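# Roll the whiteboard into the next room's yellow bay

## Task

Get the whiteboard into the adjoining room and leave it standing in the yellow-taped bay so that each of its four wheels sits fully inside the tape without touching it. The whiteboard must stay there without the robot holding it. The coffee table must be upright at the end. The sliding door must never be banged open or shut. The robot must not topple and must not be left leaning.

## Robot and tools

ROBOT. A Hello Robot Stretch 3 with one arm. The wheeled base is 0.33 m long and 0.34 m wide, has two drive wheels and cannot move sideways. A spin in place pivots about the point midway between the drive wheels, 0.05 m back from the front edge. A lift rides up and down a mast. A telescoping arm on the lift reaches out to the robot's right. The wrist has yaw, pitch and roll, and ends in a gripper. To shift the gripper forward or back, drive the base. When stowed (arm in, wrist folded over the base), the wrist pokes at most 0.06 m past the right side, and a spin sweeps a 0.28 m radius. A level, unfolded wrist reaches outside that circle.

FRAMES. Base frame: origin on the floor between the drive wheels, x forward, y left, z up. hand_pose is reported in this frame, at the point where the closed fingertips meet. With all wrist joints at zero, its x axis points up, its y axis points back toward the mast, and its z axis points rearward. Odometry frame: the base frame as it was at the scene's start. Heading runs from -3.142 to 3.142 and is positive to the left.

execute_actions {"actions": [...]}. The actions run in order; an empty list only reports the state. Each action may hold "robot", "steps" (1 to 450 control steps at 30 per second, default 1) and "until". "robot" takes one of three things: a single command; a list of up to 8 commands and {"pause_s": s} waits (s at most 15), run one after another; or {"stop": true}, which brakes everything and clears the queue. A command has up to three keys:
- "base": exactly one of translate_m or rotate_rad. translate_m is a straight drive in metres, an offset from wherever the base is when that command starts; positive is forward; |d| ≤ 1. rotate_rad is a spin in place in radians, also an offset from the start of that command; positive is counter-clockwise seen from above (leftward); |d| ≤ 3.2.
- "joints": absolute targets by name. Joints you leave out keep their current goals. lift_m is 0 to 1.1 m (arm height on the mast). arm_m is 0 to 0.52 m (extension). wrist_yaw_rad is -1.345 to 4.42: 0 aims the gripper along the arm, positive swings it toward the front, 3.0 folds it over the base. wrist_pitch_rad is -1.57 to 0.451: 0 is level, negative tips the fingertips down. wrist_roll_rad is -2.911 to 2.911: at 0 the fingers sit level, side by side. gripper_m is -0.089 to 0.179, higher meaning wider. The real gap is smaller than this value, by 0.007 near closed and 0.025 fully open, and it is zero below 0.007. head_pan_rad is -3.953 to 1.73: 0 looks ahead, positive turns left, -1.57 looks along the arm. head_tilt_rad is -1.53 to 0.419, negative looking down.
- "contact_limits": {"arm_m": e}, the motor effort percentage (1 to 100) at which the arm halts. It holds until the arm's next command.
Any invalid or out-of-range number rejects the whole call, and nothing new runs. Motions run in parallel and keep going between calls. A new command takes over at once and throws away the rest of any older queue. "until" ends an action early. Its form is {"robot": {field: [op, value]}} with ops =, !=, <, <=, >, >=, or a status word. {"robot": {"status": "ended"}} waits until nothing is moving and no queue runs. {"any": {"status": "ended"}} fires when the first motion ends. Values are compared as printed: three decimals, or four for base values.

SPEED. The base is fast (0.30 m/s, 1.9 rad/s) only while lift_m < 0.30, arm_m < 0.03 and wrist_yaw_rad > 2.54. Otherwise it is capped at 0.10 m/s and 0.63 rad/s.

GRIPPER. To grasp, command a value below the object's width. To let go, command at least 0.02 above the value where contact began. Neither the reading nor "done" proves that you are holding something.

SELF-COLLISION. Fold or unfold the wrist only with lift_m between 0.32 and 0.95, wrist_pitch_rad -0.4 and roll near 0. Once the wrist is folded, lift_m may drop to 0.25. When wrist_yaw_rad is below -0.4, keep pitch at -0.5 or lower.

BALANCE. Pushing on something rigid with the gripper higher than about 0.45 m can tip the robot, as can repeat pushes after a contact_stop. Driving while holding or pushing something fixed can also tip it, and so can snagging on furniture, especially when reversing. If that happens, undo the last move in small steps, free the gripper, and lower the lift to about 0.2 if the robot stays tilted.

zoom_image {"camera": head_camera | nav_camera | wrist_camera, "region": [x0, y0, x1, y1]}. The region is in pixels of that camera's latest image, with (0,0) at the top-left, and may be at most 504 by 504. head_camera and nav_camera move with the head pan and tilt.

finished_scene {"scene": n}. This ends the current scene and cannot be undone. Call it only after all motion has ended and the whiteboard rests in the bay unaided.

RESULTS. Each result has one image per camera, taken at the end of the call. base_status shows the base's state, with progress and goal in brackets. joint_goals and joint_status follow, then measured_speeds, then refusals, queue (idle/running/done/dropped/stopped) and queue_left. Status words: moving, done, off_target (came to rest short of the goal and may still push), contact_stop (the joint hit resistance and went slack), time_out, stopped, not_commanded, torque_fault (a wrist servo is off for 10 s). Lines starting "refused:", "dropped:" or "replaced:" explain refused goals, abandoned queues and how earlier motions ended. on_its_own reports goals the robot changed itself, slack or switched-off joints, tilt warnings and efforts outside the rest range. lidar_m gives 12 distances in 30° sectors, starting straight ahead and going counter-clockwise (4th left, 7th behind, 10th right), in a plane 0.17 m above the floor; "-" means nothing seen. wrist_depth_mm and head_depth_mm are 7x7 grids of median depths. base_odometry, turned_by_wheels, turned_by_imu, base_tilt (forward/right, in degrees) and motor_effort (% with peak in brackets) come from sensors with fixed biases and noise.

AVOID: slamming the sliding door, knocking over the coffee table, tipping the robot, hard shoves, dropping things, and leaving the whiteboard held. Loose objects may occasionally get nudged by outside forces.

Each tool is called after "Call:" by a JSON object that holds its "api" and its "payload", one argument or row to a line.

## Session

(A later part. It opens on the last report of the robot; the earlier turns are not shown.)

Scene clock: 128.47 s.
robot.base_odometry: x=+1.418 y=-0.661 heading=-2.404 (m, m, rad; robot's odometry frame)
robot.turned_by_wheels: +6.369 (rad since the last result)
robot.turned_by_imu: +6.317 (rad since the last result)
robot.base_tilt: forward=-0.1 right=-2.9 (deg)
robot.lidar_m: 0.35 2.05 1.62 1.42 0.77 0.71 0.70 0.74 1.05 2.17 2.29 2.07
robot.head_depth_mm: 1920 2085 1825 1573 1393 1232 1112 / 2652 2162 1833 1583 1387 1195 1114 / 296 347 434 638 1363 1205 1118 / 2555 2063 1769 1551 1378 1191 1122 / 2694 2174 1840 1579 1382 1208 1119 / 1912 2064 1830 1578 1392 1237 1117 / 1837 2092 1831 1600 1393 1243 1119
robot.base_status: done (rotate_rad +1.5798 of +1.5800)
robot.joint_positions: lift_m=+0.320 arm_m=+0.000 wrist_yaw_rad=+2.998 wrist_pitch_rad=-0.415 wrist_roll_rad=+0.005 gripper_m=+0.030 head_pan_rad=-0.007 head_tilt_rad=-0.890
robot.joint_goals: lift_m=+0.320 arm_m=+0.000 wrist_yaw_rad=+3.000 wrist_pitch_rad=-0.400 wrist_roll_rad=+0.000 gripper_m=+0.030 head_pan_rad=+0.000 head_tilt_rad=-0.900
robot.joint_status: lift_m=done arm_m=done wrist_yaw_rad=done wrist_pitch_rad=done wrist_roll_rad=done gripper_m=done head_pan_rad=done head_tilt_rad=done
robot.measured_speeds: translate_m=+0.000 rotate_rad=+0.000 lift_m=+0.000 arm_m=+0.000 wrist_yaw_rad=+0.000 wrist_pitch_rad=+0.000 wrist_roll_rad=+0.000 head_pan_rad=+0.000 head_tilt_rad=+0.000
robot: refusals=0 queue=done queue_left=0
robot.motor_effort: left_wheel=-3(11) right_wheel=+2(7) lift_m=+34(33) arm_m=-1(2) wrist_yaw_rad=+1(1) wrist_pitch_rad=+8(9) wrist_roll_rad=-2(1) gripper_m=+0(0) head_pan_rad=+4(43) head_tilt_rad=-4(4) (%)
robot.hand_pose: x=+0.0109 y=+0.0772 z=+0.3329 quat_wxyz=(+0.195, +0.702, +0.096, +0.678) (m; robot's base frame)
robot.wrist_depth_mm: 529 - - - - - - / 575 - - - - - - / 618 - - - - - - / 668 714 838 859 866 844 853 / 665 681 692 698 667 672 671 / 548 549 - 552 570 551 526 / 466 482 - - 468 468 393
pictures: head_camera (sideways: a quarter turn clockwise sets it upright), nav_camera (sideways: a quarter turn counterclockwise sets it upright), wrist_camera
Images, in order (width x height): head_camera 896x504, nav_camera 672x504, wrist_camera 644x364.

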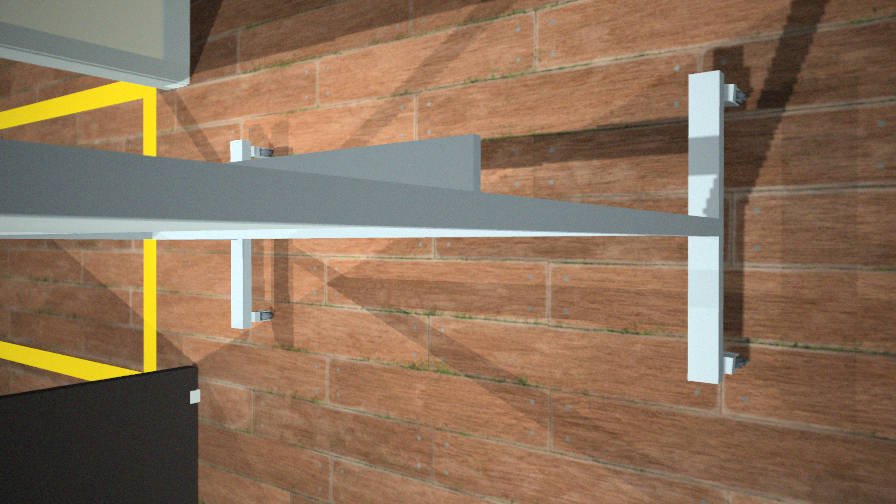

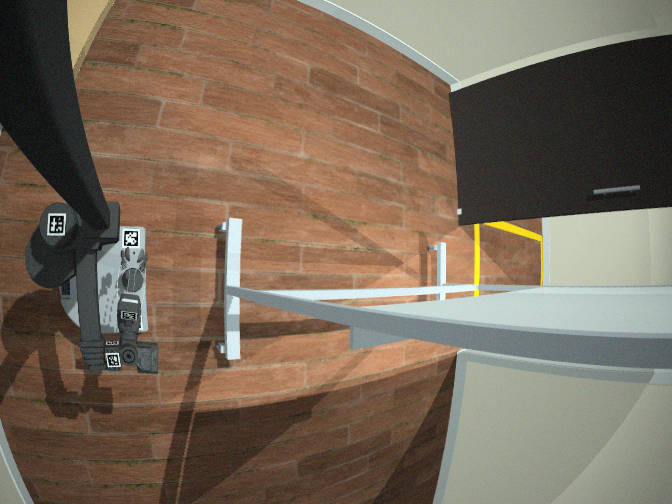

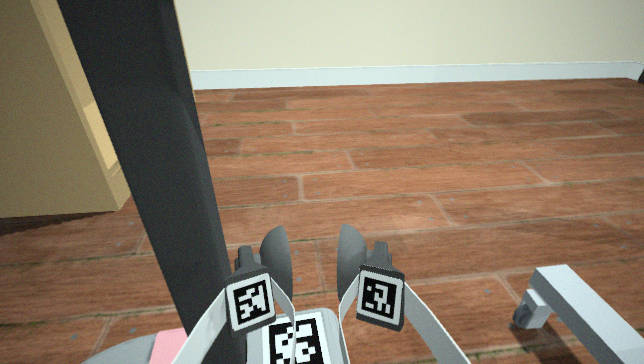

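Call:
{"api": "execute_actions", "payload": {
  "actions": [
    {"robot":[{"base":{"translate_m":1.0}},{"base":{"translate_m":0.2}}],"steps":450,"until":{"robot":{"status":"ended"}}},
    {"steps":450,"until":{"robot":{"status":"ended"}}}
  ]
}}

Scene clock: 142.87 s.
robot.base_odometry: x=+0.530 y=-1.468 heading=-2.404 (m, m, rad; robot's odometry frame)
robot.turned_by_wheels: +0.000 (rad since the last result)
robot.turned_by_imu: -0.004 (rad since the last result)
robot.base_tilt: forward=+0.0 right=-3.0 (deg)
robot.lidar_m: 1.32 0.83 1.14 1.52 1.60 1.68 1.89 1.99 2.29 2.23 1.30 2.93
robot.head_depth_mm: - - - - - - - / - - - - - - - / 343 355 373 390 411 424 450 / 2521 2073 1708 1520 1377 1224 1105 / 2569 2157 1785 1577 1387 1246 1112 / 2571 2196 1833 1578 1391 1251 1123 / 2618 2203 1090 1221 1397 1241 1115
robot.base_status: done (translate_m +0.1999 of +0.2000)
robot.joint_positions: lift_m=+0.320 arm_m=+0.000 wrist_yaw_rad=+2.999 wrist_pitch_rad=-0.415 wrist_roll_rad=+0.005 gripper_m=+0.030 head_pan_rad=-0.006 head_tilt_rad=-0.892
robot.joint_goals: lift_m=+0.320 arm_m=+0.000 wrist_yaw_rad=+3.000 wrist_pitch_rad=-0.400 wrist_roll_rad=+0.000 gripper_m=+0.030 head_pan_rad=+0.000 head_tilt_rad=-0.900
robot.joint_status: lift_m=done arm_m=done wrist_yaw_rad=done wrist_pitch_rad=done wrist_roll_rad=done gripper_m=done head_pan_rad=done head_tilt_rad=done
robot.measured_speeds: translate_m=+0.000 rotate_rad=+0.000 lift_m=+0.000 arm_m=+0.000 wrist_yaw_rad=+0.000 wrist_pitch_rad=+0.000 wrist_roll_rad=+0.000 head_pan_rad=+0.000 head_tilt_rad=+0.000
robot: refusals=0 queue=done queue_left=0
robot.motor_effort: left_wheel=+2(11) right_wheel=+8(46) lift_m=+33(34) arm_m=-2(2) wrist_yaw_rad=+1(1) wrist_pitch_rad=+9(9) wrist_roll_rad=-2(1) gripper_m=+0(0) head_pan_rad=+3(3) head_tilt_rad=-3(4) (%)
robot.hand_pose: x=+0.0107 y=+0.0772 z=+0.3328 quat_wxyz=(+0.195, +0.702, +0.096, +0.678) (m; robot's base frame)
robot.wrist_depth_mm: - - - - - - 758 / - - - - - - 755 / - - - - - - 758 / 845 828 846 843 850 844 761 / 653 675 699 685 679 676 674 / 543 543 - 554 565 558 562 / 464 485 - - 454 472 477
pictures: head_camera (sideways: a quarter turn clockwise sets it upright), nav_camera (sideways: a quarter turn counterclockwise sets it upright), wrist_camera
Images, in order (width x height): head_camera 896x504, nav_camera 672x504, wrist_camera 644x364.

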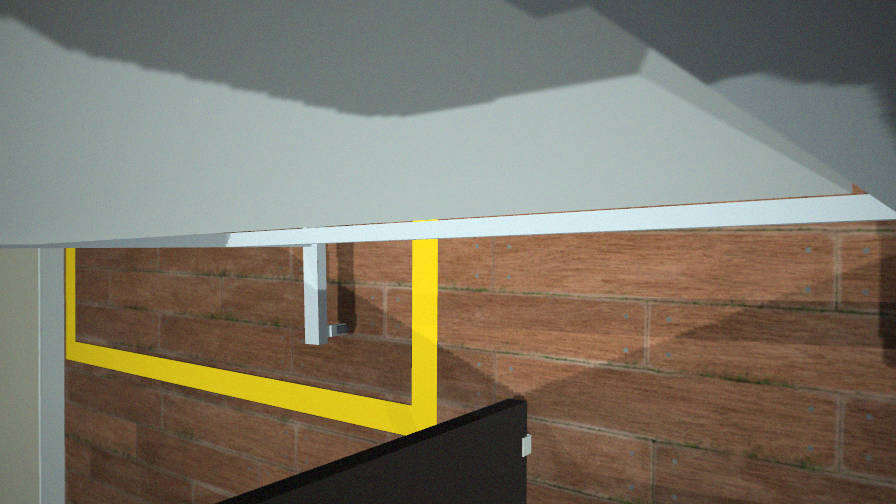

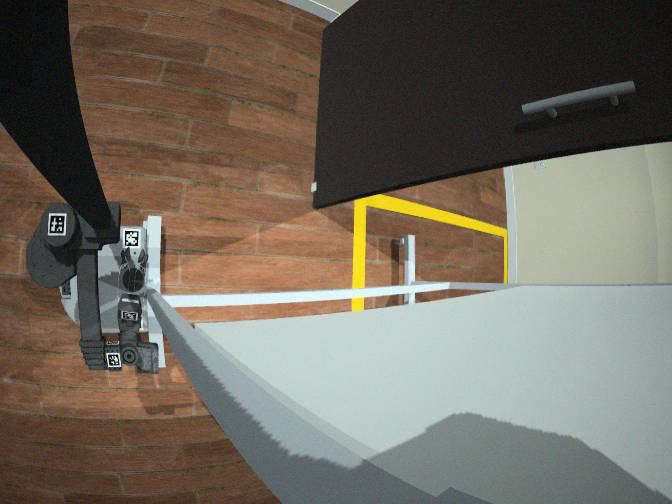

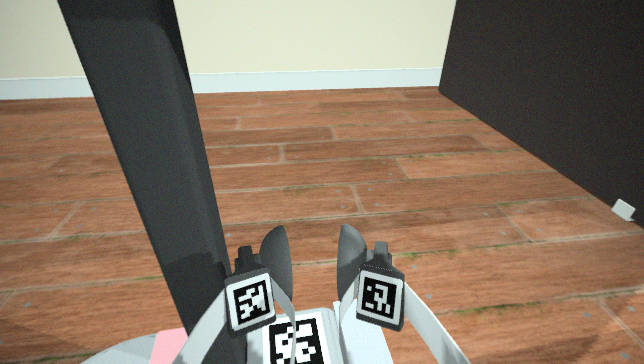

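Call:
{"api": "execute_actions", "payload": {
  "actions": [
    {"robot":[{"base":{"translate_m":-0.03}},{"base":{"rotate_rad":-0.08}},{"base":{"translate_m":0.63}}],"steps":450,"until":{"robot":{"status":"ended"}}}
  ]
}}

Scene clock: 152.93 s.
robot.base_odometry: x=+0.054 y=-1.833 heading=-2.484 (m, m, rad; robot's odometry frame)
robot.turned_by_wheels: -0.080 (rad since the last result)
robot.turned_by_imu: -0.080 (rad since the last result)
robot.base_tilt: forward=+0.0 right=-3.1 (deg)
robot.lidar_m: 1.32 2.24 0.39 0.57 1.58 2.13 2.25 2.56 2.31 0.96 0.58 2.36
robot.head_depth_mm: - - - - - - - / - - - - - - - / - - 347 347 377 360 382 / 871 1434 1341 1511 1334 1216 1104 / 2144 2156 1729 1567 1375 1236 1114 / 2090 2131 1814 1577 1385 1249 1123 / 2118 2125 1822 1571 1384 1244 1114
robot.base_status: done (translate_m +0.6300 of +0.6300)
robot.joint_positions: lift_m=+0.320 arm_m=+0.000 wrist_yaw_rad=+2.999 wrist_pitch_rad=-0.416 wrist_roll_rad=+0.005 gripper_m=+0.030 head_pan_rad=-0.007 head_tilt_rad=-0.903
robot.joint_goals: lift_m=+0.320 arm_m=+0.000 wrist_yaw_rad=+3.000 wrist_pitch_rad=-0.400 wrist_roll_rad=+0.000 gripper_m=+0.030 head_pan_rad=+0.000 head_tilt_rad=-0.900
robot.joint_status: lift_m=done arm_m=done wrist_yaw_rad=done wrist_pitch_rad=done wrist_roll_rad=done gripper_m=done head_pan_rad=done head_tilt_rad=done
robot.measured_speeds: translate_m=+0.000 rotate_rad=+0.000 lift_m=+0.000 arm_m=+0.000 wrist_yaw_rad=+0.000 wrist_pitch_rad=+0.000 wrist_roll_rad=+0.000 head_pan_rad=+0.000 head_tilt_rad=+0.000
robot: refusals=0 queue=done queue_left=0
robot.motor_effort: left_wheel=+1(64) right_wheel=+4(8) lift_m=+33(33) arm_m=-1(1) wrist_yaw_rad=+0(1) wrist_pitch_rad=+9(9) wrist_roll_rad=-2(1) gripper_m=+0(0) head_pan_rad=+4(6) head_tilt_rad=+2(4) (%)
robot.hand_pose: x=+0.0107 y=+0.0772 z=+0.3328 quat_wxyz=(+0.195, +0.702, +0.096, +0.678) (m; robot's base frame)
robot.wrist_depth_mm: - - - 738 427 - - / - - - 806 461 - - / - - - 877 535 - - / 843 837 854 786 605 848 856 / 639 660 695 666 648 664 677 / 549 548 - 562 564 552 558 / 468 484 - - 458 476 473
pictures: head_camera (sideways: a quarter turn clockwise sets it upright), nav_camera (sideways: a quarter turn counterclockwise sets it upright), wrist_camera
Images, in order (width x height): head_camera 896x504, nav_camera 672x504, wrist_camera 644x364.

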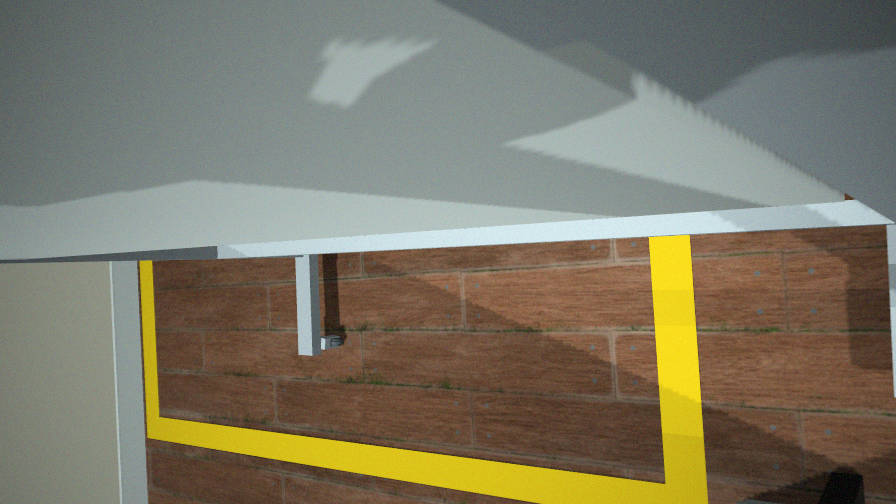

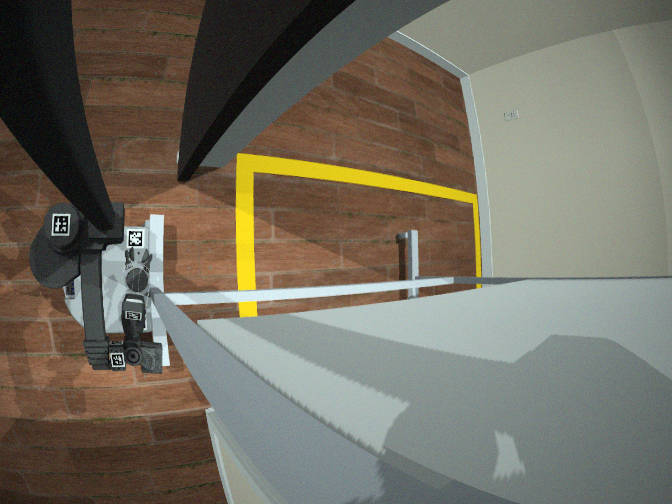

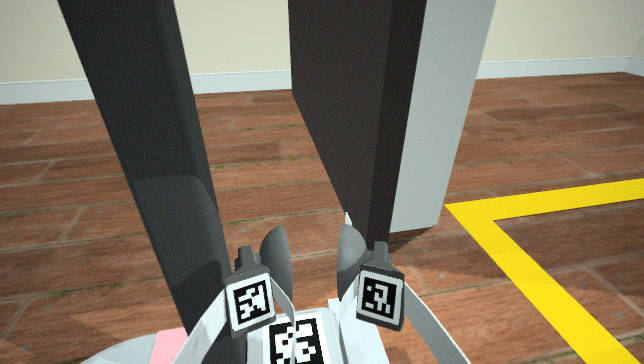

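Call:
{"api": "execute_actions", "payload": {
  "actions": [
    {"robot":[{"base":{"translate_m":-0.03}},{"base":{"rotate_rad":0.06}},{"base":{"translate_m":0.62}},{"joints":{"lift_m":0.25,"head_tilt_rad":-0.8}},{"base":{"translate_m":-0.6}}],"steps":450,"until":{"robot":{"status":"ended"}}},
    {"steps":450,"until":{"robot":{"status":"ended"}}}
  ]
}}

Scene clock: 167.77 s.
robot.base_odometry: x=+0.062 y=-1.828 heading=-2.424 (m, m, rad; robot's odometry frame)
robot.turned_by_wheels: +0.060 (rad since the last result)
robot.turned_by_imu: +0.056 (rad since the last result)
robot.base_tilt: forward=+0.0 right=-2.9 (deg)
robot.lidar_m: 0.65 2.12 0.39 0.76 1.61 2.24 2.47 2.59 2.27 0.81 0.59 2.33
robot.head_depth_mm: 2056 2326 2033 1692 1450 1268 1137 / 2082 2325 2029 1683 1459 1274 1135 / 1968 1107 1924 1695 1453 1280 1139 / 1989 2228 1919 1633 1369 1274 1141 / 2049 2294 2056 1690 1462 1278 1137 / 2069 2316 2040 1704 1453 1283 1144 / 2049 2312 2049 1710 1464 1284 1137
robot.base_status: done (translate_m -0.6000 of -0.6000)
robot.joint_positions: lift_m=+0.250 arm_m=+0.000 wrist_yaw_rad=+2.999 wrist_pitch_rad=-0.416 wrist_roll_rad=+0.005 gripper_m=+0.030 head_pan_rad=-0.007 head_tilt_rad=-0.802
robot.joint_goals: lift_m=+0.250 arm_m=+0.000 wrist_yaw_rad=+3.000 wrist_pitch_rad=-0.400 wrist_roll_rad=+0.000 gripper_m=+0.030 head_pan_rad=+0.000 head_tilt_rad=-0.800
robot.joint_status: lift_m=done arm_m=done wrist_yaw_rad=done wrist_pitch_rad=done wrist_roll_rad=done gripper_m=done head_pan_rad=done head_tilt_rad=done
robot.measured_speeds: translate_m=+0.000 rotate_rad=+0.000 lift_m=+0.000 arm_m=+0.000 wrist_yaw_rad=+0.000 wrist_pitch_rad=+0.000 wrist_roll_rad=+0.000 head_pan_rad=+0.000 head_tilt_rad=+0.000
robot: refusals=0 queue=done queue_left=0
robot.motor_effort: left_wheel=-1(13) right_wheel=+2(43) lift_m=+17(32) arm_m=-2(1) wrist_yaw_rad=+1(0) wrist_pitch_rad=+9(9) wrist_roll_rad=-2(2) gripper_m=+0(0) head_pan_rad=+3(3) head_tilt_rad=+3(13) (%)
robot.hand_pose: x=+0.0107 y=+0.0772 z=+0.2636 quat_wxyz=(+0.195, +0.702, +0.096, +0.678) (m; robot's base frame)
robot.wrist_depth_mm: - - - - 419 462 - / - - - - 441 - - / 956 - 956 900 509 939 977 / 704 703 705 715 576 708 709 / 560 564 585 589 569 568 564 / 468 482 - - 473 467 468 / - - - - 393 402 403
pictures: head_camera (sideways: a quarter turn clockwise sets it upright), nav_camera (sideways: a quarter turn counterclockwise sets it upright), wrist_camera
Images, in order (width x height): head_camera 896x504, nav_camera 672x504, wrist_camera 644x364.

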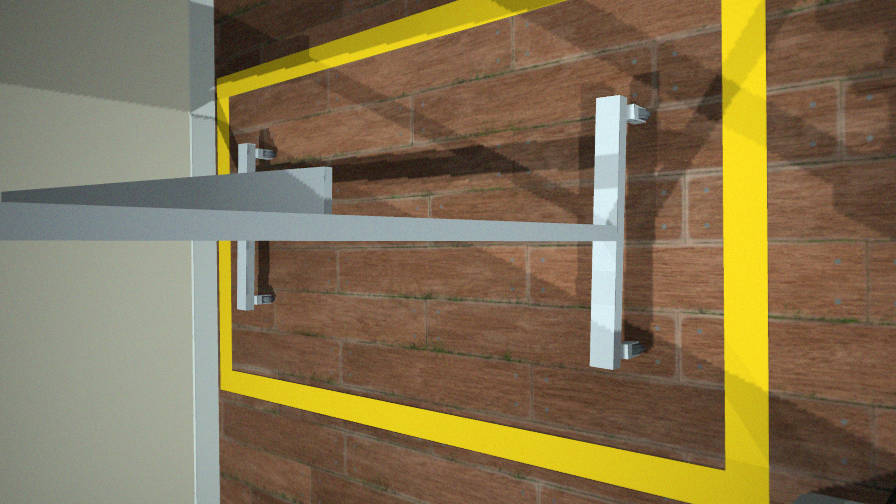

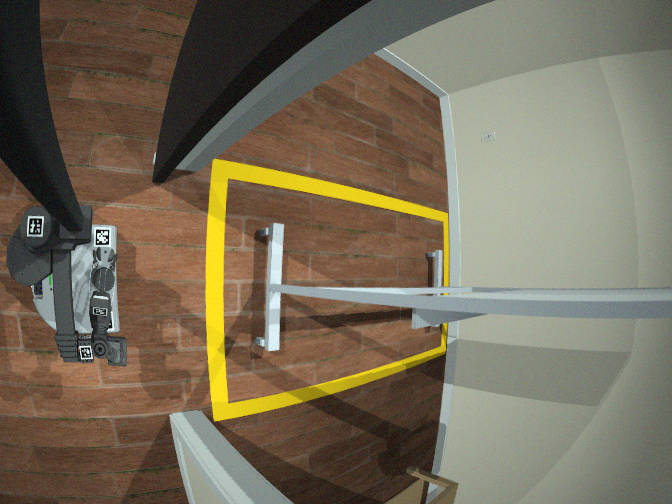

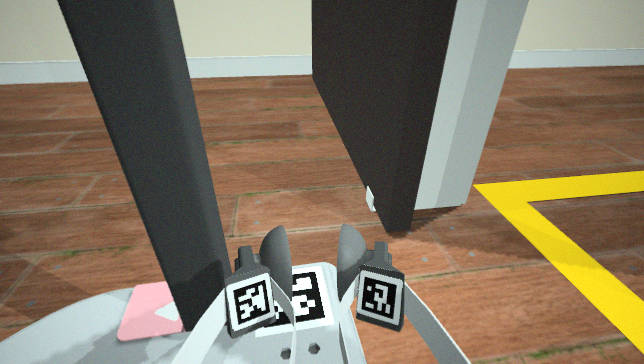

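Call:
{"api": "finished_scene", "payload": {
  "scene": 2
}}

The scene is finished: the task was done.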